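# Drive matching bit into fastener head, stow other bits

## Task

Pick the driver bit that fits the head of the fastener sitting down in the block's hole, seat it in that head, and leave every other bit in the holder; then release. The result only counts if it stays put with nothing from the robot supporting it, and anything the robot last touched must not settle more than about a fingernail's width once left alone. Nothing may be dropped or knocked off the table.

## Robot and tools

Robot: two UFACTORY 850-style six-joint arms, left_arm and right_arm, each with a two-finger parallel gripper and a wrist camera. The names are labels only, not image sides. In the scene frame the origin lies on the table top midway between the arms, +z is up, +x points out over the table, and left_arm sits on the +y side. Base of left_arm: (+0.062, +0.453, 0) m, quat_wxyz (+0.996, 0, 0, -0.090); base of right_arm: (-0.011, -0.430, 0) m, quat_wxyz (+1.000, 0, 0, -0.004).

execute_actions takes "actions", a list holding zero or one item, plus an optional "pictures" boolean. An empty list changes nothing and returns the current state with pictures. A motion item is {"rows": [...], "steps": n}: rows is 1 to 15 rows, steps 3 to 15 (default 15), each step 1/30 s. One row is applied per step and the final row repeats if rows run out. A wait item is {"steps": n} with n up to 300; it adds no command and returns once that many steps have passed since the previous result (thinking time counts toward them). A refused call sends nothing.

Each row is one flat list of 14 numbers covering both arms, always all 14: left_arm waist, shoulder, elbow, forearm roll, wrist pitch, wrist roll, gripper opening, then the same seven for right_arm. The six joint values are absolute target angles in radians, in the same form as the Joint positions line, not offsets. Stated ranges per arm: waist -6.283 to 6.283, shoulder -2.304 to 2.304, elbow -4.224 to 0.061, forearm roll -6.283 to 6.283, wrist pitch -2.164 to 2.164, wrist roll -6.283 to 6.283. True ends may differ by up to 0.010 rad. A target more than 0.010 rad beyond a stated end, and further out than the current angle, makes the call refused; a target past the real end is clipped there and reported as "joint sent to its limit" (possibly about an earlier action). Gripper opening is an absolute value from -1 (closed) to +1 (fully open, 0.084 m between pads).

Motion limits: joint targets move at most 3.14 rad/s with about 0.16 s to accelerate; joints of an arm are slowed together so they arrive together. Per step a target is kept within 0.623 rad of the measured angle, and if the targets would put the gripper more than 70 mm from where it is, all are pulled back toward the measured angles, so big moves need several calls. The simulation keeps running while you think; arms continue toward the last row until they settle or a step is HELD. Each result is read 3 steps before its action ends and those steps then finish.

Gripper geometry: fingers point along the gripper's +z, close along its y. end_effector_position is the pinch point between closed pads, about 2 cm behind the fingertips; closing pushes the tips roughly 10 mm further along +z. To hold something, keep commanding an opening clearly under grip_measured (which is the measured opening on the command scale); lower means a harder squeeze, up to about 24 N per pad for objects up to about 6 cm. Fast closes can press harder. Echoing grip_measured still holds lightly. Parts may occasionally be tugged or loose objects pushed.

Result lines: the state line per arm gives end_effector_position (m) and end_effector_quat_wxyz in the scene frame plus linear and angular velocities; the printed hand position can be off, more at long reach. Joint positions and Joint velocities list six joints (rad, rad/s) then pad gap (m, m/s). Joint torques are total drive output with per-arm offset, scale and noise. "joint command not followed" means the clearance check altered or blocked targets on some steps; HELD marks steps where your row was not (fully) sent. MOTOR HOT appears from 65 °C; at 80 °C the arm is braked until cool (OVER-TEMPERATURE FAULT), so avoid long heavy holds. Load limits (N m): waist 55.8, shoulder 55.8, elbow 46.5, forearm roll 25.1, wrist pitch 17.6, wrist roll 17.6, held weight included; reaching one causes a TORQUE FAULT: the arm backs that joint off, pauses 10 s and drops the rest of the call.

zoom_image: {"camera": one of cam_head_left, cam_head_right, cam_left_wrist, cam_right_wrist, "region": [x0, y0, x1, y1]} in pixels of that camera's last full image (all 504x504, origin top-left, region up to 504 by 504). It returns a closer look. Intrinsics (fx=fy): cam_head_left 368.04, cx 254.462, cy 251.365; cam_head_right 368.358, 252.424, 254.376; cam_left_wrist 599.68, 251.054, 251.014; cam_right_wrist 599.752, 249.452, 254.798; all with strong radial distortion. The wrist camera frame is link wrist_camera_optical (+z forward, +x image right, +y down).

read_manual: optional "section" (only "licences"); returns URDF licence text, no motion.

finished_scene: {"scene": current scene number}; irreversible, grades the scene and reports success, then starts the next task if any. Answering without a tool call ends everything.

Avoid: dropping or flinging parts, items leaving the table, the arms colliding or pressing on each other, hard shoves into the block or holder, and ending with the bit held or loaded by the gripper. Open and withdraw before finishing, and make sure released items stay still.

Each tool is called after ">>>" by a JSON object that holds its "op" and its "data", one argument or row to a line.

## Session

>>> {"op": "execute_actions", "data": {
  "actions": []
}}

Scene clock: 0.00 s of 5270.00 s.
left_arm: end_effector_position=(+0.1524, +0.1691, +0.1544) grip_measured=-1.00 end_effector_quat_wxyz=(-0.097, +0.407, +0.800, +0.429) end_effector_velocity=(+0.000, -0.001, -0.000) end_effector_angular_velocity=(-0.003, -0.000, +0.000) | right_arm: end_effector_position=(+0.1150, -0.7991, +0.1940) grip_measured=+1.00 end_effector_quat_wxyz=(-0.414, +0.666, -0.598, -0.166) end_effector_velocity=(-0.000, -0.000, +0.000) end_effector_angular_velocity=(-0.001, -0.000, -0.001)
Joint positions: left_arm=[-1.3   -0.617 -0.859  0.294 -1.141  2.351  0.   ] | right_arm=[-1.457 -0.676 -1.099  0.373 -1.313 -0.269  0.084]
Joint velocities: left_arm=[ 0.    -0.    -0.001  0.     0.002 -0.    -0.   ] | right_arm=[-0.001  0.001 -0.     0.    -0.    -0.    -0.   ]
Joint torques (N m, as the arm reports them, + toward a larger angle): no reading

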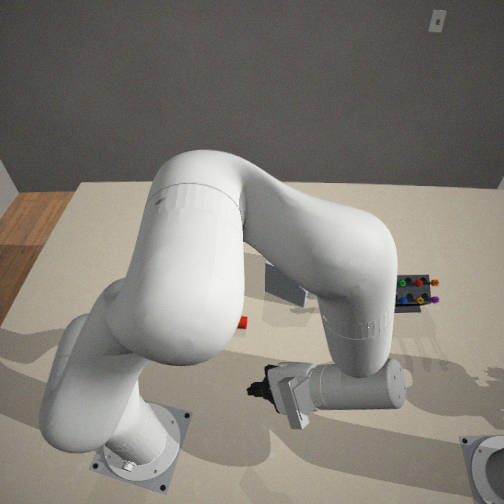

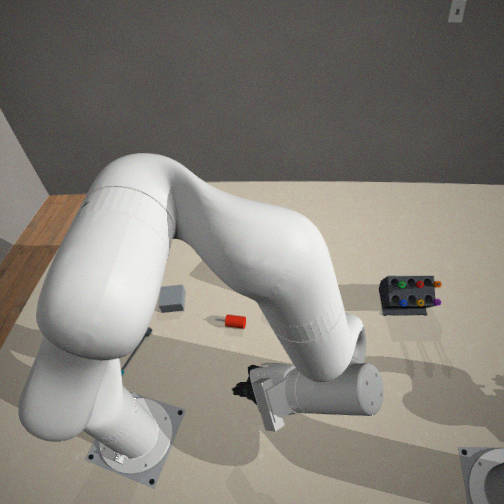

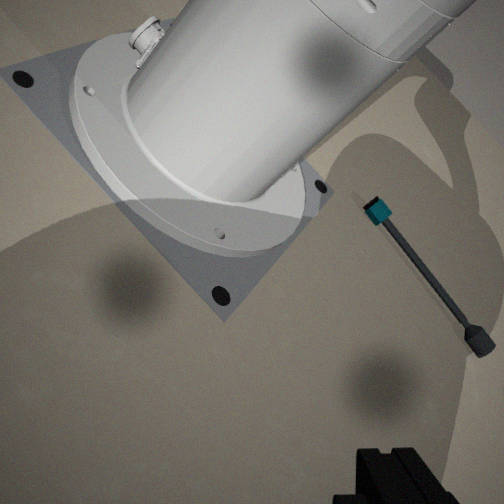

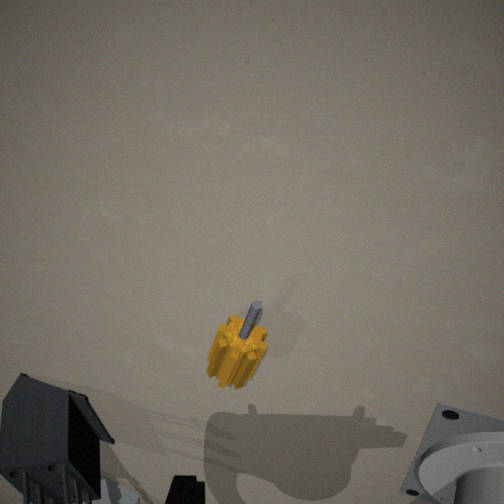

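>>> {"op": "execute_actions", "data": {
  "actions": [
    {"rows":[[-1.3,-0.1,-0.9,0,-0.8,1.5,1,-1.457,-0.1,-0.9,0,-0.8,0,1]],"steps":15}
  ]
}}

>>> {"op": "execute_actions", "data": {
  "actions": [
    {"steps":15}
  ]
}}

>>> {"op": "execute_actions", "data": {
  "actions": [
    {"rows":[[0.9,-0.1,-0.9,0,-0.8,0,1,-0.8,-0.1,-0.9,0,-0.8,0,1]],"steps":15}
  ]
}}

>>> {"op": "execute_actions", "data": {
  "actions": [
    {"steps":45}
  ],
  "pictures": true
}}

Scene clock: 0.90 s of 5270.00 s.
left_arm: end_effector_position=(+0.1247, +0.0806, +0.2172) grip_measured=+0.87 end_effector_quat_wxyz=(-0.005, +0.200, +0.954, +0.222) end_effector_velocity=(-0.077, -0.259, +0.252) end_effector_angular_velocity=(-1.501, -0.457, +1.663) | right_arm: end_effector_position=(+0.0589, -0.8505, +0.2657) grip_measured=+1.00 end_effector_quat_wxyz=(-0.136, +0.736, -0.659, -0.073) end_effector_velocity=(-0.159, -0.177, +0.298) end_effector_angular_velocity=(-1.892, +0.564, -0.009)
Joint positions: left_arm=[-1.3   -0.352 -0.88   0.143 -0.966  1.968  0.079] | right_arm=[-1.457 -0.292 -0.967  0.124 -0.971 -0.089  0.084]
Joint velocities: left_arm=[-0.001  0.789 -0.062 -0.448  0.519 -1.459  0.183] | right_arm=[-0.001  1.224  0.423 -0.791  1.086  0.569  0.   ]
Joint torques (N m, as the arm reports them, + toward a larger angle): left_arm=[ -2.1   28.5  -22.79   4.24  -0.94  -0.07] | right_arm=[ -0.43  29.63 -12.35   1.31   0.12   0.8 ]
Steps of this call (steps 1 to 15: nothing new was sent; steps 16 to 27: the first 12 steps of this action). Readings (joint positions):
16: left_arm=[-1.300 -0.617 -0.859 0.294 -1.141 2.351] | right_arm=[-1.457 -0.676 -1.098 0.373 -1.313 -0.269]
17: left_arm=[-1.300 -0.615 -0.859 0.292 -1.139 2.347] | right_arm=[-1.457 -0.674 -1.097 0.371 -1.310 -0.267]
19: left_arm=[-1.300 -0.587 -0.859 0.275 -1.118 2.309] | right_arm=[-1.457 -0.640 -1.083 0.347 -1.276 -0.249]
23: left_arm=[-1.300 -0.461 -0.872 0.205 -1.038 2.151] | right_arm=[-1.457 -0.460 -1.025 0.233 -1.121 -0.168]
27: the state above

Scene clock: 1.40 s of 5270.00 s.
left_arm: end_effector_position=(+0.1030, +0.0074, +0.3156) grip_measured=+1.00 end_effector_quat_wxyz=(+0.001, -0.076, +0.997, +0.005) end_effector_velocity=(-0.003, -0.010, +0.019) end_effector_angular_velocity=(-0.075, +0.011, +0.107) | right_arm: end_effector_position=(+0.0367, -0.8765, +0.3175) grip_measured=+1.00 end_effector_quat_wxyz=(-0.001, +0.744, -0.668, -0.001) end_effector_velocity=(-0.001, -0.003, +0.006) end_effector_angular_velocity=(-0.025, +0.003, -0.000)
Joint positions: left_arm=[-1.3   -0.105 -0.899  0.003 -0.803  1.509  0.084] | right_arm=[-1.457 -0.102 -0.9    0.001 -0.801 -0.001  0.084]
Joint velocities: left_arm=[ 0.002  0.042 -0.001 -0.026  0.03  -0.087 -0.   ] | right_arm=[ 0.     0.016  0.003 -0.008  0.012  0.006 -0.   ]
Joint torques (N m, as the arm reports them, + toward a larger angle): left_arm=[ -3.21  17.69 -27.07   5.37  -0.27  -0.14] | right_arm=[ -0.44  30.8  -14.96   1.36   0.52   0.65]
Kept back: nothing.
Steps of this call (steps 1 to 3: the last 3 steps of your previous action; steps 4 to 15: the robot went on to your last target). Readings (joint positions):
1: left_arm=[-1.300 -0.326 -0.882 0.128 -0.949 1.919] | right_arm=[-1.457 -0.251 -0.953 0.098 -0.935 -0.071]
2: left_arm=[-1.300 -0.300 -0.884 0.114 -0.932 1.871] | right_arm=[-1.457 -0.212 -0.939 0.073 -0.901 -0.053]
4: left_arm=[-1.300 -0.248 -0.888 0.084 -0.898 1.775] | right_arm=[-1.457 -0.153 -0.920 0.036 -0.850 -0.026]
8: left_arm=[-1.300 -0.153 -0.896 0.030 -0.835 1.599] | right_arm=[-1.457 -0.114 -0.904 0.009 -0.812 -0.006]
15: the state above

Scene clock: 1.80 s of 5270.00 s.
left_arm: end_effector_position=(+0.2220, +0.0343, +0.3170) grip_measured=+1.00 end_effector_quat_wxyz=(+0.000, -0.345, +0.939, +0.002) end_effector_velocity=(+0.362, +0.138, +0.001) end_effector_angular_velocity=(-0.004, -0.004, +1.725) | right_arm: end_effector_position=(+0.1548, -0.8474, +0.3180) grip_measured=+1.00 end_effector_quat_wxyz=(-0.000, +0.828, -0.561, -0.000) end_effector_velocity=(+0.358, +0.143, +0.000) end_effector_angular_velocity=(-0.001, -0.001, +0.857)
Joint positions: left_arm=[-1.026 -0.103 -0.899  0.001 -0.801  1.231  0.084] | right_arm=[-1.185 -0.101 -0.9    0.    -0.8   -0.     0.084]
Joint velocities: left_arm=[ 0.864  0.004  0.001 -0.001  0.001 -0.86  -0.   ] | right_arm=[0.858 0.001 0.001 0.    0.001 0.001 0.   ]
Joint torques (N m, as the arm reports them, + toward a larger angle): left_arm=[ -2.29  17.44 -27.28   3.56  -0.35  -0.26] | right_arm=[ -1.4   29.68 -14.4    1.39   0.39   0.74]
Steps of this call (steps 1 to 12: the first 12 steps of this action). Readings (joint positions):
1: left_arm=[-1.300 -0.104 -0.899 0.002 -0.802 1.506] | right_arm=[-1.457 -0.102 -0.900 0.001 -0.801 -0.000]
2: left_arm=[-1.297 -0.103 -0.899 0.002 -0.802 1.501] | right_arm=[-1.455 -0.101 -0.900 0.001 -0.801 -0.000]
4: left_arm=[-1.263 -0.103 -0.899 0.001 -0.802 1.464] | right_arm=[-1.421 -0.101 -0.900 0.000 -0.800 -0.000]
8: left_arm=[-1.141 -0.103 -0.899 0.001 -0.801 1.346] | right_arm=[-1.299 -0.101 -0.900 0.000 -0.800 -0.000]
12: the state above

Scene clock: 3.30 s of 5270.00 s.
left_arm: end_effector_position=(+0.5090, +0.4933, +0.3182) grip_measured=+1.00 end_effector_quat_wxyz=(-0.000, +0.999, -0.048, -0.000) end_effector_velocity=(-0.034, +0.385, +0.001) end_effector_angular_velocity=(+0.000, -0.002, +1.144) | right_arm: end_effector_position=(+0.2993, -0.7547, +0.3184) grip_measured=+1.00 end_effector_quat_wxyz=(+0.000, +0.920, -0.393, -0.000) end_effector_velocity=(-0.000, +0.000, -0.001) end_effector_angular_velocity=(+0.002, +0.003, +0.001)
Joint positions: left_arm=[ 0.27  -0.1   -0.9    0.    -0.8    0.185  0.084] | right_arm=[-0.8   -0.1   -0.9   -0.    -0.8    0.     0.084]
Joint velocities: left_arm=[ 0.861  0.001 -0.001 -0.     0.001 -0.283 -0.   ] | right_arm=[ 0.    -0.003  0.    -0.001 -0.    -0.    -0.   ]
Joint torques (N m, as the arm reports them, + toward a larger angle): left_arm=[ -5.57  18.36 -25.8    4.32   0.03  -0.28] | right_arm=[ -0.23  29.3  -14.4    1.59   0.54   0.67]
Kept back: nothing.
Steps of this call (steps 1 to 3: the last 3 steps of your previous action; steps 4 to 45: the robot went on to your last target). Readings (joint positions):
1: left_arm=[-0.997 -0.102 -0.899 0.001 -0.801 1.202] | right_arm=[-1.156 -0.101 -0.900 0.000 -0.800 -0.000]
2: left_arm=[-0.968 -0.102 -0.900 0.001 -0.801 1.173] | right_arm=[-1.128 -0.101 -0.900 0.000 -0.800 -0.000]
4: left_arm=[-0.911 -0.102 -0.900 0.001 -0.801 1.115] | right_arm=[-1.070 -0.101 -0.900 0.000 -0.800 -0.000]
8: left_arm=[-0.796 -0.102 -0.900 0.001 -0.801 1.000] | right_arm=[-0.956 -0.100 -0.900 0.000 -0.800 -0.000]
45: the state above

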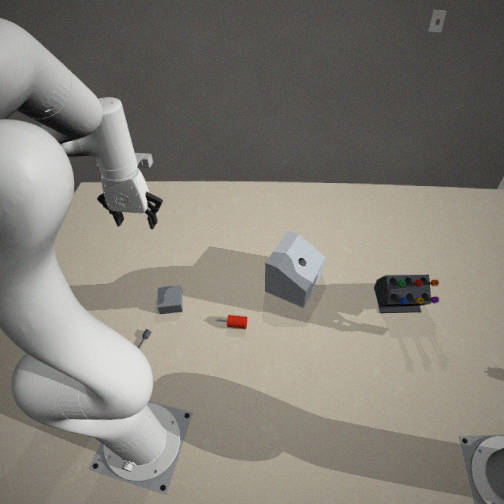

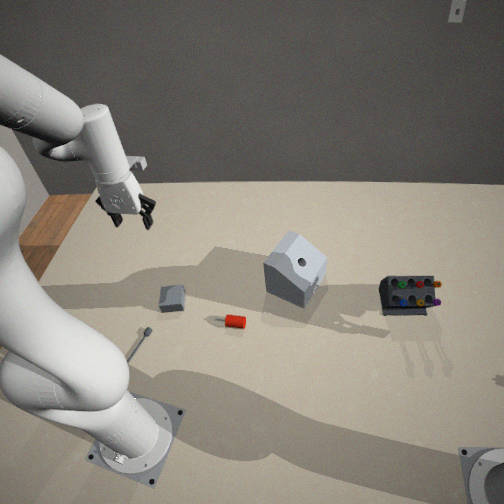

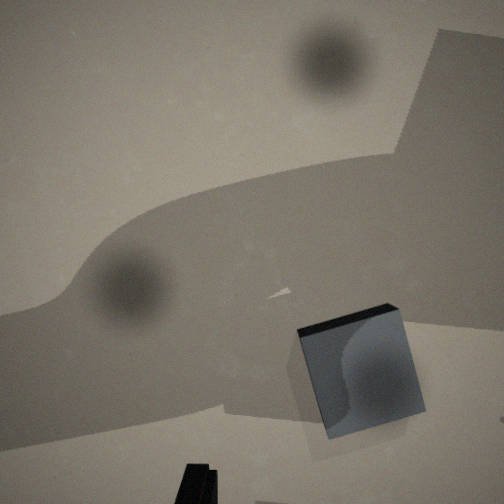

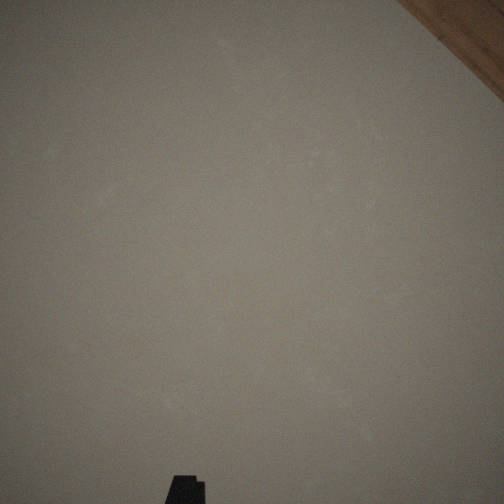

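>>> {"op": "zoom_image", "data": {
  "camera": "cam_head_left",
  "region": [250,220,450,380]
}}

>>> {"op": "zoom_image", "data": {
  "camera": "cam_head_right",
  "region": [250,220,450,380]
}}

Region (250, 220, 450, 380) of cam_head_left's 504x504 image, scaled by 2.520, with more detail than that image has; it fills the top 403 rows of this view, and the rest is white.

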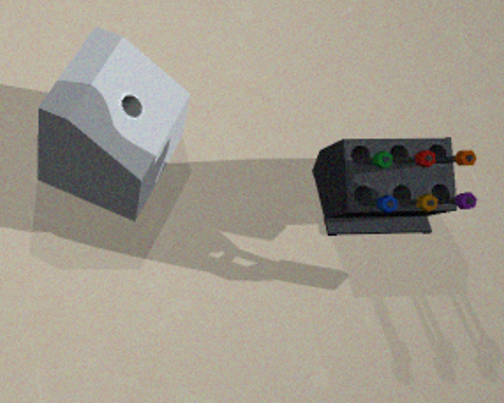

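Region (250, 220, 450, 380) of cam_head_right's 504x504 image, scaled by 2.520, with more detail than that image has; it fills the top 403 rows of this view, and the rest is white.

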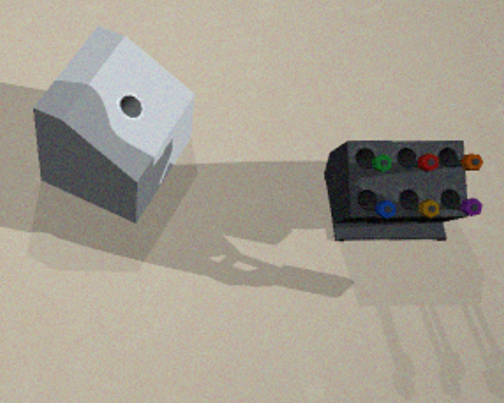

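>>> {"op": "execute_actions", "data": {
  "actions": [
    {"rows":[[0.6,-0.1,-0.9,0,-0.8,0,1,0.28,-0.1,-0.9,0,-0.8,0.272,1]],"steps":15}
  ]
}}

>>> {"op": "execute_actions", "data": {
  "actions": [
    {"steps":36}
  ],
  "pictures": true
}}

Scene clock: 4.03 s of 5270.00 s.
left_arm: end_effector_position=(+0.4716, +0.6367, +0.3184) grip_measured=+1.00 end_effector_quat_wxyz=(+0.000, +0.978, +0.208, -0.000) end_effector_velocity=(+0.002, -0.005, -0.000) end_effector_angular_velocity=(-0.000, +0.001, +0.018) | right_arm: end_effector_position=(+0.3751, -0.6593, +0.3184) grip_measured=+1.00 end_effector_quat_wxyz=(+0.000, +0.949, -0.314, +0.000) end_effector_velocity=(+0.197, +0.331, +0.001) end_effector_angular_velocity=(-0.002, -0.001, +0.604)
Joint positions: left_arm=[ 0.601 -0.1   -0.9   -0.    -0.8    0.003  0.084] | right_arm=[-0.528 -0.1   -0.9    0.    -0.8    0.103  0.084]
Joint velocities: left_arm=[-0.012 -0.001 -0.     0.     0.    -0.03   0.   ] | right_arm=[ 0.858  0.001 -0.001 -0.001  0.     0.255 -0.   ]
Joint torques (N m, as the arm reports them, + toward a larger angle): left_arm=[ -2.76  21.04 -27.28   4.45   0.06   0.27] | right_arm=[  0.23  31.1  -14.35   1.65   0.5    0.79]
Steps of this call (steps 1 to 10: the robot went on to your last target; steps 11 to 22: the first 12 steps of this action). Readings (joint positions):
11: left_arm=[0.586 -0.100 -0.900 0.000 -0.800 0.092] | right_arm=[-0.800 -0.100 -0.900 -0.000 -0.800 0.000]
12: left_arm=[0.612 -0.100 -0.900 0.000 -0.800 0.080] | right_arm=[-0.798 -0.100 -0.900 -0.000 -0.800 0.002]
14: left_arm=[0.634 -0.100 -0.900 0.000 -0.800 0.049] | right_arm=[-0.764 -0.100 -0.900 -0.000 -0.800 0.018]
18: left_arm=[0.606 -0.100 -0.900 -0.000 -0.800 0.012] | right_arm=[-0.642 -0.100 -0.900 0.000 -0.800 0.065]
22: the state above

Scene clock: 5.23 s of 5270.00 s.
left_arm: end_effector_position=(+0.4719, +0.6362, +0.3184) grip_measured=+1.00 end_effector_quat_wxyz=(+0.000, +0.978, +0.208, +0.000) end_effector_velocity=(-0.001, +0.001, -0.000) end_effector_angular_velocity=(-0.001, +0.002, +0.002) | right_arm: end_effector_position=(+0.4215, -0.3105, +0.3184) grip_measured=+1.00 end_effector_quat_wxyz=(+0.000, +1.000, -0.001, -0.000) end_effector_velocity=(-0.003, +0.009, +0.001) end_effector_angular_velocity=(+0.000, -0.001, +0.018)
Joint positions: left_arm=[ 0.6   -0.1   -0.9    0.    -0.8   -0.     0.084] | right_arm=[ 0.277 -0.1   -0.9   -0.    -0.8    0.272  0.084]
Joint velocities: left_arm=[ 0.002 -0.001 -0.001 -0.    -0.002 -0.     0.   ] | right_arm=[ 0.022  0.002 -0.    -0.    -0.001  0.004  0.   ]
Joint torques (N m, as the arm reports them, + toward a larger angle): left_arm=[ -4.9   18.28 -27.24   4.64   0.08  -0.13] | right_arm=[ -2.26  28.86 -14.45   1.74   0.44   0.73]
Kept back: nothing.
Steps of this call (steps 1 to 3: the last 3 steps of your previous action; steps 4 to 36: the robot went on to your last target). Readings (joint positions):
1: left_arm=[0.601 -0.100 -0.900 -0.000 -0.800 0.002] | right_arm=[-0.499 -0.100 -0.900 0.000 -0.800 0.111]
2: left_arm=[0.601 -0.100 -0.900 -0.000 -0.800 0.002] | right_arm=[-0.471 -0.100 -0.900 0.000 -0.800 0.119]
4: left_arm=[0.600 -0.100 -0.900 -0.000 -0.800 0.001] | right_arm=[-0.413 -0.100 -0.900 0.000 -0.800 0.134]
8: left_arm=[0.600 -0.100 -0.900 -0.000 -0.800 0.000] | right_arm=[-0.299 -0.100 -0.900 0.000 -0.800 0.159]
36: the state above

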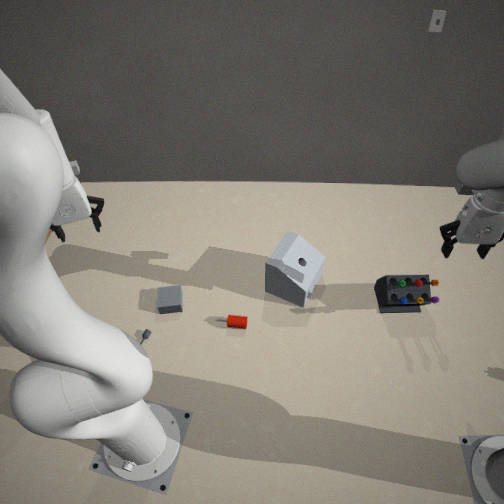

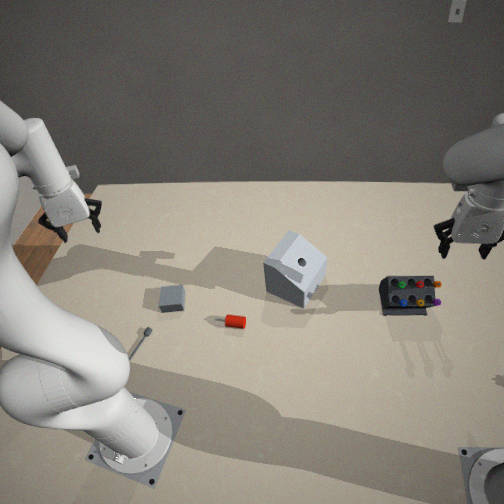

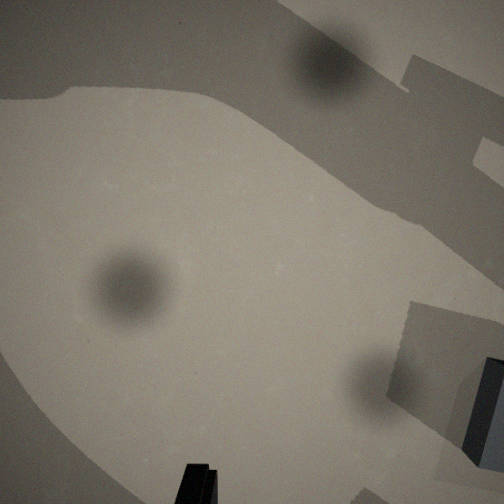

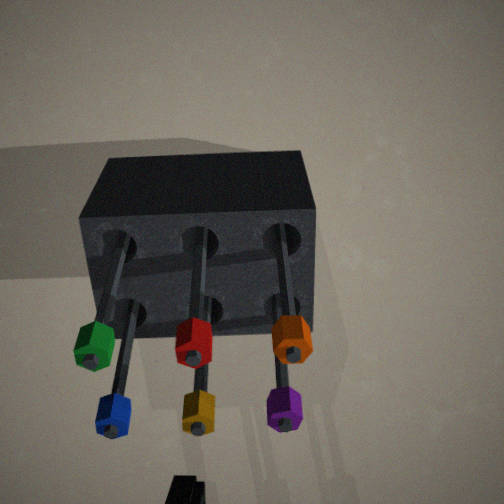

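>>> {"op": "execute_actions", "data": {
  "actions": [
    {"rows":[[0.6,-0.1,-0.9,0,-0.8,0,1,0.45,-0.1,-0.9,0,-0.8,0.442,1]],"steps":15}
  ]
}}

>>> {"op": "execute_actions", "data": {
  "actions": [
    {"steps":12}
  ],
  "pictures": true
}}

Scene clock: 5.73 s of 5270.00 s.
left_arm: end_effector_position=(+0.4719, +0.6362, +0.3184) grip_measured=+1.00 end_effector_quat_wxyz=(+0.000, +0.978, +0.208, +0.000) end_effector_velocity=(-0.000, +0.001, +0.000) end_effector_angular_velocity=(+0.000, -0.000, +0.003) | right_arm: end_effector_position=(+0.3960, -0.2412, +0.3184) grip_measured=+1.00 end_effector_quat_wxyz=(+0.000, +1.000, +0.001, -0.000) end_effector_velocity=(-0.014, +0.030, -0.000) end_effector_angular_velocity=(-0.001, -0.000, -0.014)
Joint positions: left_arm=[ 0.6   -0.1   -0.9    0.    -0.8   -0.     0.084] | right_arm=[ 0.442 -0.1   -0.9    0.    -0.8    0.434  0.084]
Joint velocities: left_arm=[ 0.002 -0.    -0.001 -0.    -0.    -0.    -0.   ] | right_arm=[ 0.074 -0.     0.001 -0.001  0.001  0.088 -0.   ]
Joint torques (N m, as the arm reports them, + toward a larger angle): left_arm=[ -5.94  17.92 -26.6    4.15  -0.13  -0.01] | right_arm=[ -4.92  29.3  -14.45   1.5    0.57   0.76]
Steps of this call (steps 1 to 3: the robot went on to your last target; steps 4 to 15: the first 12 steps of this action). Readings (joint positions):
4: left_arm=[0.600 -0.100 -0.900 -0.000 -0.800 -0.000] | right_arm=[0.279 -0.100 -0.900 -0.000 -0.800 0.272]
5: left_arm=[0.600 -0.100 -0.900 -0.000 -0.800 -0.000] | right_arm=[0.282 -0.100 -0.900 -0.000 -0.800 0.275]
7: left_arm=[0.600 -0.100 -0.900 0.000 -0.800 -0.000] | right_arm=[0.316 -0.100 -0.900 -0.000 -0.800 0.312]
11: left_arm=[0.600 -0.100 -0.900 -0.000 -0.800 -0.000] | right_arm=[0.418 -0.100 -0.900 0.000 -0.800 0.407]
15: the state above

Scene clock: 6.13 s of 5270.00 s.
left_arm: end_effector_position=(+0.4719, +0.6362, +0.3184) grip_measured=+1.00 end_effector_quat_wxyz=(+0.000, +0.978, +0.208, +0.000) end_effector_velocity=(-0.001, -0.001, -0.001) end_effector_angular_velocity=(-0.001, +0.002, -0.001) | right_arm: end_effector_position=(+0.3946, -0.2380, +0.3184) grip_measured=+1.00 end_effector_quat_wxyz=(+0.000, +1.000, +0.000, +0.000) end_effector_velocity=(-0.001, +0.001, -0.000) end_effector_angular_velocity=(-0.001, +0.001, +0.002)
Joint positions: left_arm=[ 0.6   -0.1   -0.9    0.    -0.8    0.     0.084] | right_arm=[ 0.45  -0.1   -0.9   -0.    -0.8    0.442  0.084]
Joint velocities: left_arm=[-0.001 -0.     0.001  0.    -0.001 -0.     0.   ] | right_arm=[ 0.003 -0.     0.    -0.001 -0.001  0.002 -0.   ]
Joint torques (N m, as the arm reports them, + toward a larger angle): left_arm=[ -5.73  22.47 -27.37   4.22  -0.37  -0.14] | right_arm=[ -1.18  28.8  -14.94   1.35   0.57   0.78]
Kept back: nothing.
Steps of this call (steps 1 to 3: the last 3 steps of your previous action; steps 4 to 12: the robot went on to your last target). Readings (joint positions):
1: left_arm=[0.600 -0.100 -0.900 0.000 -0.800 0.000] | right_arm=[0.444 -0.100 -0.900 -0.000 -0.800 0.436]
2: left_arm=[0.600 -0.100 -0.900 -0.000 -0.800 -0.000] | right_arm=[0.445 -0.100 -0.900 -0.000 -0.800 0.438]
4: left_arm=[0.600 -0.100 -0.900 -0.000 -0.800 0.000] | right_arm=[0.447 -0.100 -0.900 -0.000 -0.800 0.440]
8: left_arm=[0.600 -0.100 -0.900 -0.000 -0.800 0.000] | right_arm=[0.449 -0.100 -0.900 -0.000 -0.800 0.441]
12: the state above

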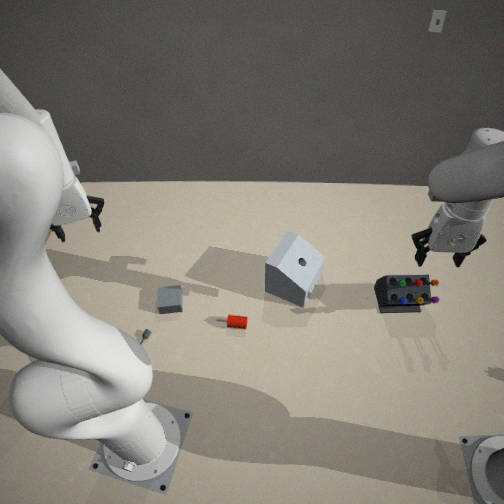

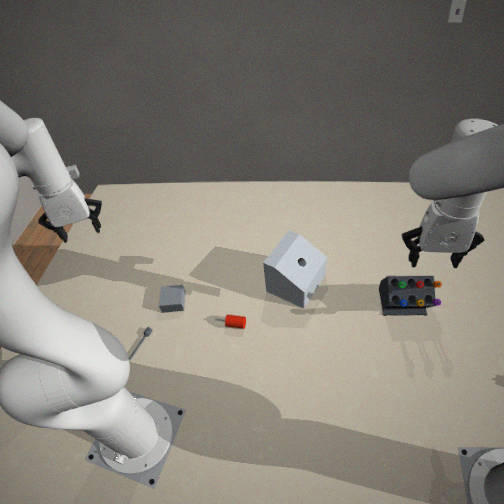

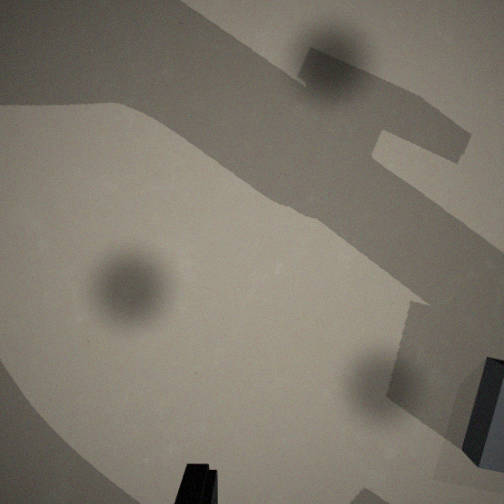

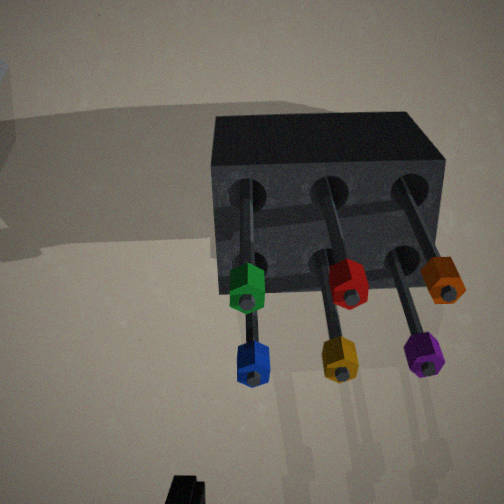

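>>> {"op": "execute_actions", "data": {
  "actions": [
    {"rows":[[0.6,-0.1,-0.9,0,-0.8,0,1,0.781,-0.492,-1.426,0,-0.934,0.773,1]],"steps":15}
  ]
}}

>>> {"op": "execute_actions", "data": {
  "actions": [
    {"steps":24}
  ],
  "pictures": true
}}

>>> {"op": "execute_actions", "data": {
  "actions": [
    {"rows":[[0.6,-0.1,-0.9,0,-0.8,0,1,0.681,-0.492,-1.426,0,-0.934,0.673,1]],"steps":15}
  ]
}}

>>> {"op": "execute_actions", "data": {
  "actions": [
    {"steps":12}
  ],
  "pictures": true
}}

Scene clock: 6.87 s of 5270.00 s.
left_arm: end_effector_position=(+0.4719, +0.6362, +0.3184) grip_measured=+1.00 end_effector_quat_wxyz=(+0.000, +0.978, +0.208, +0.000) end_effector_velocity=(+0.001, -0.001, -0.000) end_effector_angular_velocity=(+0.001, -0.001, -0.001) | right_arm: end_effector_position=(+0.4288, -0.1215, +0.3314) grip_measured=+1.00 end_effector_quat_wxyz=(-0.000, +1.000, +0.000, +0.000) end_effector_velocity=(+0.055, +0.382, +0.016) end_effector_angular_velocity=(-0.001, +0.003, +0.002)
Joint positions: left_arm=[ 0.6   -0.1   -0.9    0.    -0.8    0.     0.084] | right_arm=[ 0.619 -0.3   -1.169  0.    -0.868  0.611  0.084]
Joint velocities: left_arm=[-0.002 -0.     0.    -0.     0.002 -0.     0.   ] | right_arm=[ 0.524 -0.622 -0.83   0.    -0.211  0.522  0.   ]
Joint torques (N m, as the arm reports them, + toward a larger angle): left_arm=[ -5.29  18.31 -27.8    4.76   0.    -0.13] | right_arm=[  0.77  39.55 -13.75   1.69   0.45   0.68]
Steps of this call (steps 1 to 10: the robot went on to your last target; steps 11 to 22: the first 12 steps of this action). Readings (joint positions):
11: left_arm=[0.600 -0.100 -0.900 0.000 -0.800 0.000] | right_arm=[0.450 -0.100 -0.900 -0.000 -0.800 0.442]
12: left_arm=[0.600 -0.100 -0.900 0.000 -0.800 0.000] | right_arm=[0.452 -0.102 -0.903 -0.000 -0.801 0.444]
14: left_arm=[0.600 -0.100 -0.900 0.000 -0.800 0.000] | right_arm=[0.473 -0.128 -0.938 -0.000 -0.811 0.467]
18: left_arm=[0.600 -0.100 -0.900 -0.000 -0.800 -0.000] | right_arm=[0.549 -0.217 -1.057 0.000 -0.840 0.541]
22: the state above

Scene clock: 7.67 s of 5270.00 s.
left_arm: end_effector_position=(+0.4719, +0.6362, +0.3184) grip_measured=+1.00 end_effector_quat_wxyz=(+0.000, +0.978, +0.208, +0.000) end_effector_velocity=(-0.000, +0.000, -0.000) end_effector_angular_velocity=(+0.000, -0.000, +0.002) | right_arm: end_effector_position=(+0.4294, -0.0001, +0.3306) grip_measured=+1.00 end_effector_quat_wxyz=(-0.000, +1.000, +0.000, +0.000) end_effector_velocity=(-0.001, +0.001, -0.002) end_effector_angular_velocity=(-0.003, +0.002, +0.001)
Joint positions: left_arm=[ 0.6   -0.1   -0.9   -0.    -0.8   -0.     0.084] | right_arm=[ 0.781 -0.492 -1.426 -0.    -0.934  0.773  0.084]
Joint velocities: left_arm=[ 0.001 -0.     0.001  0.     0.001 -0.001 -0.   ] | right_arm=[ 0.002 -0.004 -0.002 -0.001 -0.001  0.002  0.   ]
Joint torques (N m, as the arm reports them, + toward a larger angle): left_arm=[ -5.38  18.75 -28.42   5.53  -0.05  -0.15] | right_arm=[  0.14  44.04 -15.32   1.8    0.46   0.77]
Kept back: nothing.
Steps of this call (steps 1 to 3: the last 3 steps of your previous action; steps 4 to 24: the robot went on to your last target). Readings (joint positions):
1: left_arm=[0.600 -0.100 -0.900 -0.000 -0.800 -0.000] | right_arm=[0.637 -0.321 -1.197 0.000 -0.875 0.628]
2: left_arm=[0.600 -0.100 -0.900 -0.000 -0.800 -0.000] | right_arm=[0.654 -0.342 -1.224 0.000 -0.882 0.646]
4: left_arm=[0.600 -0.100 -0.900 -0.000 -0.800 0.000] | right_arm=[0.688 -0.382 -1.279 0.000 -0.896 0.680]
8: left_arm=[0.600 -0.100 -0.900 0.000 -0.800 0.000] | right_arm=[0.752 -0.458 -1.379 0.000 -0.922 0.743]
24: the state above

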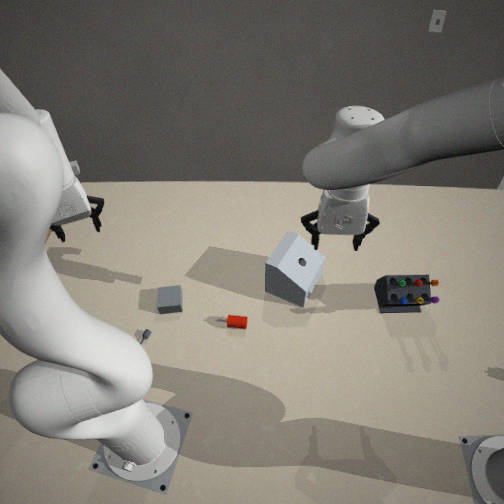

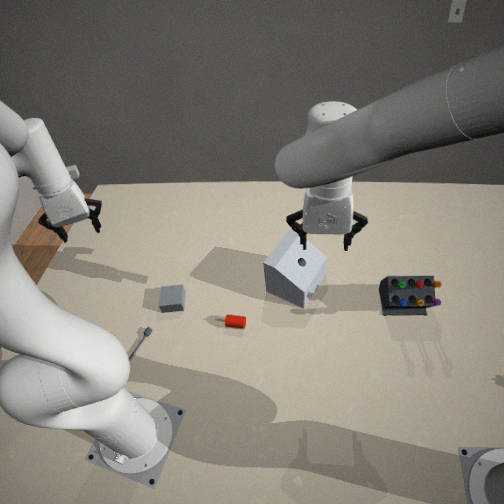

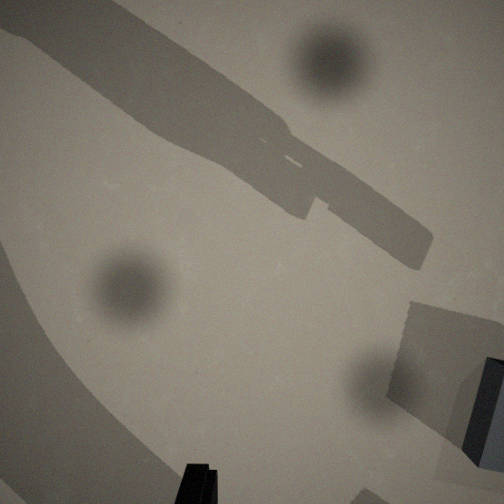

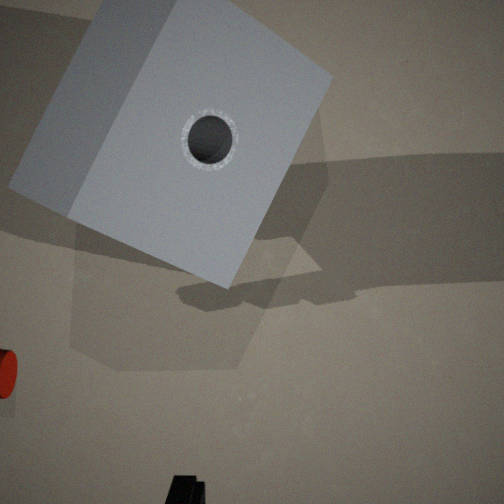

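Scene clock: 8.07 s of 5270.00 s.
left_arm: end_effector_position=(+0.4719, +0.6362, +0.3184) grip_measured=+1.00 end_effector_quat_wxyz=(+0.000, +0.978, +0.208, +0.000) end_effector_velocity=(-0.001, +0.000, -0.000) end_effector_angular_velocity=(-0.001, +0.002, +0.000) | right_arm: end_effector_position=(+0.4686, -0.0442, +0.3306) grip_measured=+1.00 end_effector_quat_wxyz=(+0.000, +1.000, +0.000, -0.000) end_effector_velocity=(+0.011, -0.014, -0.000) end_effector_angular_velocity=(-0.000, -0.000, +0.010)
Joint positions: left_arm=[ 0.6   -0.1   -0.9   -0.    -0.8    0.     0.084] | right_arm=[ 0.685 -0.492 -1.426 -0.    -0.934  0.677  0.084]
Joint velocities: left_arm=[ 0.001 -0.     0.001  0.    -0.002  0.001 -0.   ] | right_arm=[-0.029 -0.     0.    -0.001  0.    -0.039 -0.   ]
Joint torques (N m, as the arm reports them, + toward a larger angle): left_arm=[ -2.02  16.26 -28.35   5.68  -0.07  -0.08] | right_arm=[ -1.21  44.01 -15.19   1.48   0.32   0.84]
Steps of this call (steps 1 to 12: the first 12 steps of this action). Readings (joint positions):
1: left_arm=[0.600 -0.100 -0.900 0.000 -0.800 0.000] | right_arm=[0.781 -0.492 -1.426 -0.000 -0.934 0.773]
2: left_arm=[0.600 -0.100 -0.900 -0.000 -0.800 -0.000] | right_arm=[0.779 -0.492 -1.426 0.000 -0.934 0.769]
4: left_arm=[0.600 -0.100 -0.900 0.000 -0.800 0.000] | right_arm=[0.749 -0.492 -1.426 0.000 -0.934 0.738]
8: left_arm=[0.600 -0.100 -0.900 -0.000 -0.800 -0.000] | right_arm=[0.694 -0.492 -1.426 -0.000 -0.934 0.688]
12: the state above

Scene clock: 8.47 s of 5270.00 s.
left_arm: end_effector_position=(+0.4719, +0.6362, +0.3184) grip_measured=+1.00 end_effector_quat_wxyz=(+0.000, +0.978, +0.208, +0.000) end_effector_velocity=(+0.001, -0.000, +0.001) end_effector_angular_velocity=(+0.001, -0.003, -0.000) | right_arm: end_effector_position=(+0.4700, -0.0459, +0.3305) grip_measured=+1.00 end_effector_quat_wxyz=(+0.000, +1.000, +0.000, +0.000) end_effector_velocity=(+0.000, -0.001, +0.000) end_effector_angular_velocity=(+0.000, +0.000, -0.001)
Joint positions: left_arm=[ 0.6   -0.1   -0.9    0.    -0.8   -0.     0.084] | right_arm=[ 0.681 -0.492 -1.426  0.    -0.934  0.673  0.084]
Joint velocities: left_arm=[-0.001  0.001 -0.002 -0.     0.    -0.001  0.   ] | right_arm=[-0.001  0.     0.     0.    -0.    -0.001 -0.   ]
Joint torques (N m, as the arm reports them, + toward a larger angle): left_arm=[ -4.35  18.35 -25.68   4.15  -0.32   0.03] | right_arm=[ -0.67  44.14 -14.56   1.53   0.41   0.7 ]
Kept back: nothing.
Steps of this call (steps 1 to 3: the last 3 steps of your previous action; steps 4 to 12: the robot went on to your last target). Readings (joint positions):
1: left_arm=[0.600 -0.100 -0.900 0.000 -0.800 -0.000] | right_arm=[0.684 -0.492 -1.426 0.000 -0.934 0.676]
2: left_arm=[0.600 -0.100 -0.900 0.000 -0.800 -0.000] | right_arm=[0.683 -0.492 -1.426 0.000 -0.934 0.675]
4: left_arm=[0.600 -0.100 -0.900 -0.000 -0.800 0.000] | right_arm=[0.682 -0.492 -1.426 0.000 -0.934 0.674]
8: left_arm=[0.600 -0.100 -0.900 0.000 -0.800 0.000] | right_arm=[0.682 -0.492 -1.426 0.000 -0.934 0.673]
12: the state above

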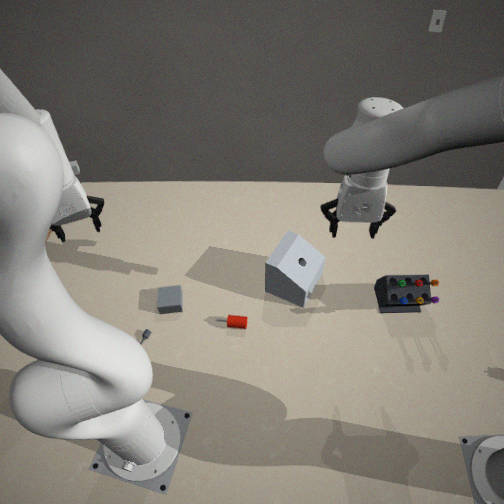

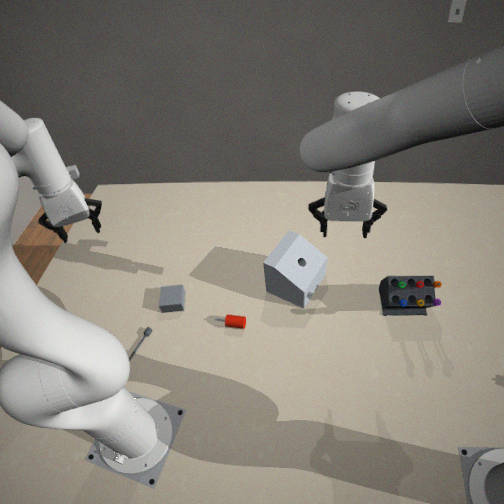

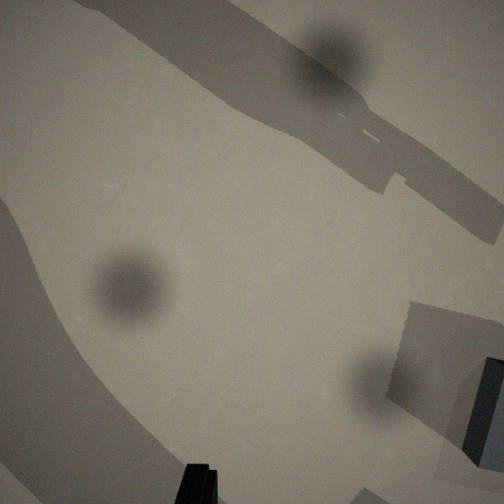

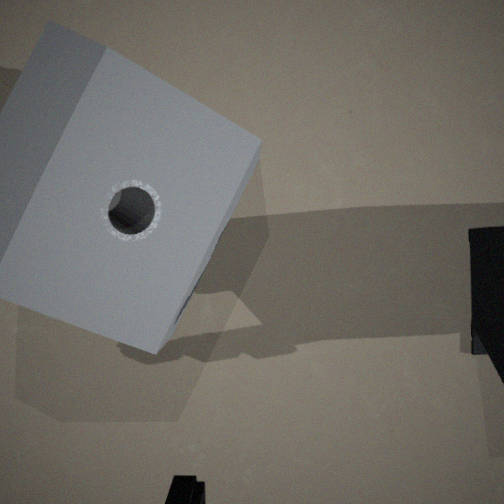

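>>> {"op": "execute_actions", "data": {
  "actions": [
    {"rows":[[0.6,-0.1,-0.9,0,-0.8,0,1,0.496,-0.6546,-1.1509,1.379,-0.3051,-1.934,1]],"steps":15}
  ]
}}

>>> {"op": "execute_actions", "data": {
  "actions": [
    {"steps":36}
  ],
  "pictures": true
}}

Scene clock: 16.93 s of 5270.00 s.
left_arm: end_effector_position=(+0.4719, +0.6362, +0.3184) grip_measured=+1.00 end_effector_quat_wxyz=(+0.000, +0.978, +0.208, +0.000) end_effector_velocity=(-0.001, -0.000, -0.001) end_effector_angular_velocity=(-0.001, +0.002, +0.001) | right_arm: end_effector_position=(+0.4927, -0.0391, +0.2256) grip_measured=+1.00 end_effector_quat_wxyz=(-0.130, +0.991, -0.008, -0.005) end_effector_velocity=(+0.100, -0.009, -0.300) end_effector_angular_velocity=(+0.825, -0.205, -0.234)
Joint positions: left_arm=[ 0.6   -0.1   -0.9    0.    -0.8    0.     0.084] | right_arm=[ 0.583 -0.579 -1.28   0.401 -0.601  0.272  0.084]
Joint velocities: left_arm=[ 0.001 -0.001  0.001  0.    -0.001 -0.    -0.   ] | right_arm=[-0.316 -0.279  0.471  1.759  1.068 -1.755 -0.   ]
Joint torques (N m, as the arm reports them, + toward a larger angle): left_arm=[ -3.4   16.1  -27.15   4.79  -0.09  -0.32] | right_arm=[  0.32  48.32 -15.04   2.84   0.35   0.34]
Steps of this call (steps 1 to 15: the robot went on to your last target; steps 16 to 90: nothing new was sent; then 5.07 s passed at rest; steps 91 to 102: the first 12 steps of this action). Readings (joint positions):
91: left_arm=[0.600 -0.100 -0.900 0.000 -0.800 0.000] | right_arm=[0.681 -0.492 -1.426 0.000 -0.934 0.673]
92: left_arm=[0.600 -0.100 -0.900 0.000 -0.800 0.000] | right_arm=[0.680 -0.492 -1.425 0.003 -0.931 0.670]
94: left_arm=[0.600 -0.100 -0.900 -0.000 -0.800 0.000] | right_arm=[0.670 -0.500 -1.410 0.040 -0.893 0.632]
98: left_arm=[0.600 -0.100 -0.900 0.000 -0.800 0.000] | right_arm=[0.625 -0.541 -1.343 0.198 -0.746 0.475]
102: the state above

Scene clock: 18.13 s of 5270.00 s.
left_arm: end_effector_position=(+0.4719, +0.6362, +0.3184) grip_measured=+1.00 end_effector_quat_wxyz=(+0.000, +0.978, +0.208, +0.000) end_effector_velocity=(-0.000, -0.001, -0.000) end_effector_angular_velocity=(-0.002, +0.003, -0.000) | right_arm: end_effector_position=(+0.5473, -0.0516, +0.1585) grip_measured=+1.00 end_effector_quat_wxyz=(-0.138, +0.819, +0.512, +0.219) end_effector_velocity=(+0.000, -0.000, +0.000) end_effector_angular_velocity=(-0.006, -0.012, +0.022)
Joint positions: left_arm=[ 0.6   -0.1   -0.9   -0.    -0.8   -0.     0.084] | right_arm=[ 0.496 -0.655 -1.151  1.379 -0.305 -1.931  0.084]
Joint velocities: left_arm=[-0.001 -0.001 -0.    -0.    -0.002 -0.    -0.   ] | right_arm=[-0.     0.     0.     0.001  0.    -0.026 -0.   ]
Joint torques (N m, as the arm reports them, + toward a larger angle): left_arm=[ -3.74  19.92 -28.96   3.97  -0.39  -0.37] | right_arm=[ -1.15  46.21 -13.12   1.24   0.31   0.77]
Kept back: nothing.
Steps of this call (steps 1 to 3: the last 3 steps of your previous action; steps 4 to 36: the robot went on to your last target). Readings (joint positions):
1: left_arm=[0.600 -0.100 -0.900 -0.000 -0.800 0.000] | right_arm=[0.572 -0.588 -1.264 0.462 -0.565 0.210]
2: left_arm=[0.600 -0.100 -0.900 0.000 -0.800 -0.000] | right_arm=[0.562 -0.597 -1.249 0.528 -0.530 0.144]
4: left_arm=[0.600 -0.100 -0.900 -0.000 -0.800 0.000] | right_arm=[0.542 -0.614 -1.220 0.679 -0.464 -0.007]
8: left_arm=[0.600 -0.100 -0.900 0.000 -0.800 -0.000] | right_arm=[0.512 -0.641 -1.175 1.031 -0.362 -0.362]
36: the state above

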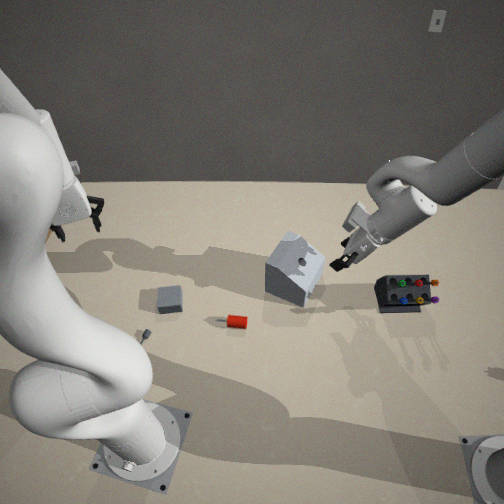

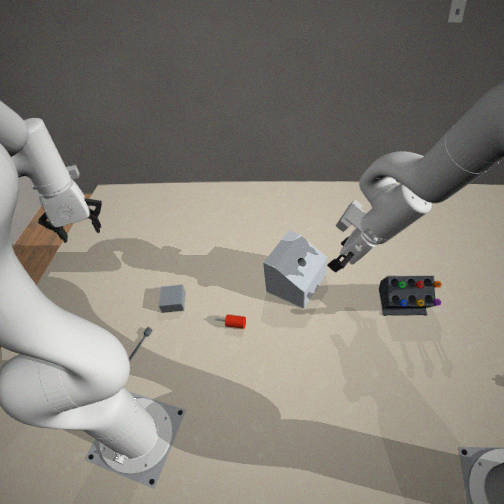

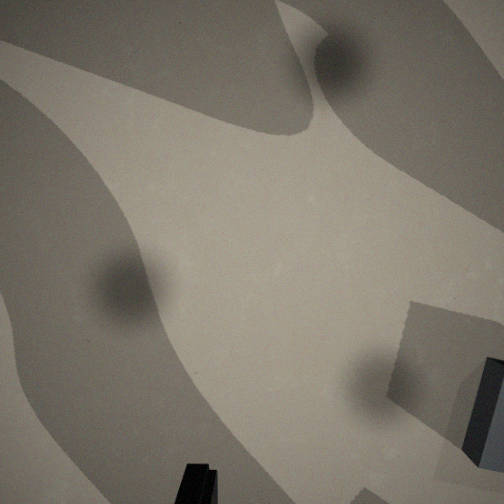

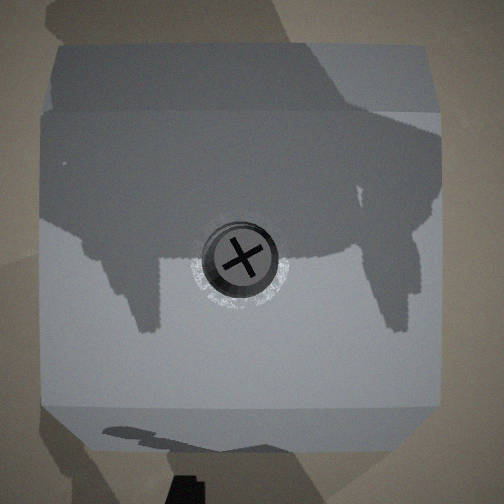

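>>> {"op": "zoom_image", "data": {
  "camera": "cam_right_wrist",
  "region": [190,210,290,310]
}}

Region (190, 210, 290, 310) of cam_right_wrist's 504x504 image, scaled by 5.040, with more detail than that image has.

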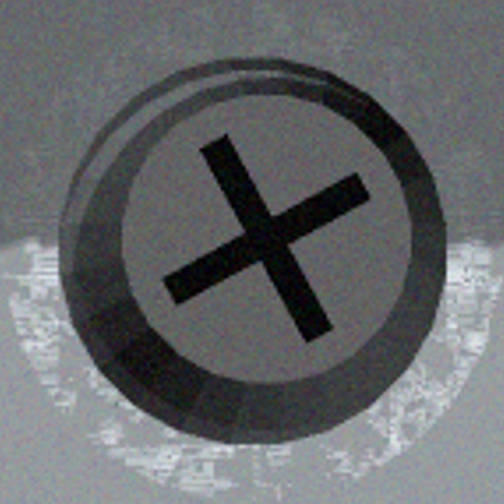

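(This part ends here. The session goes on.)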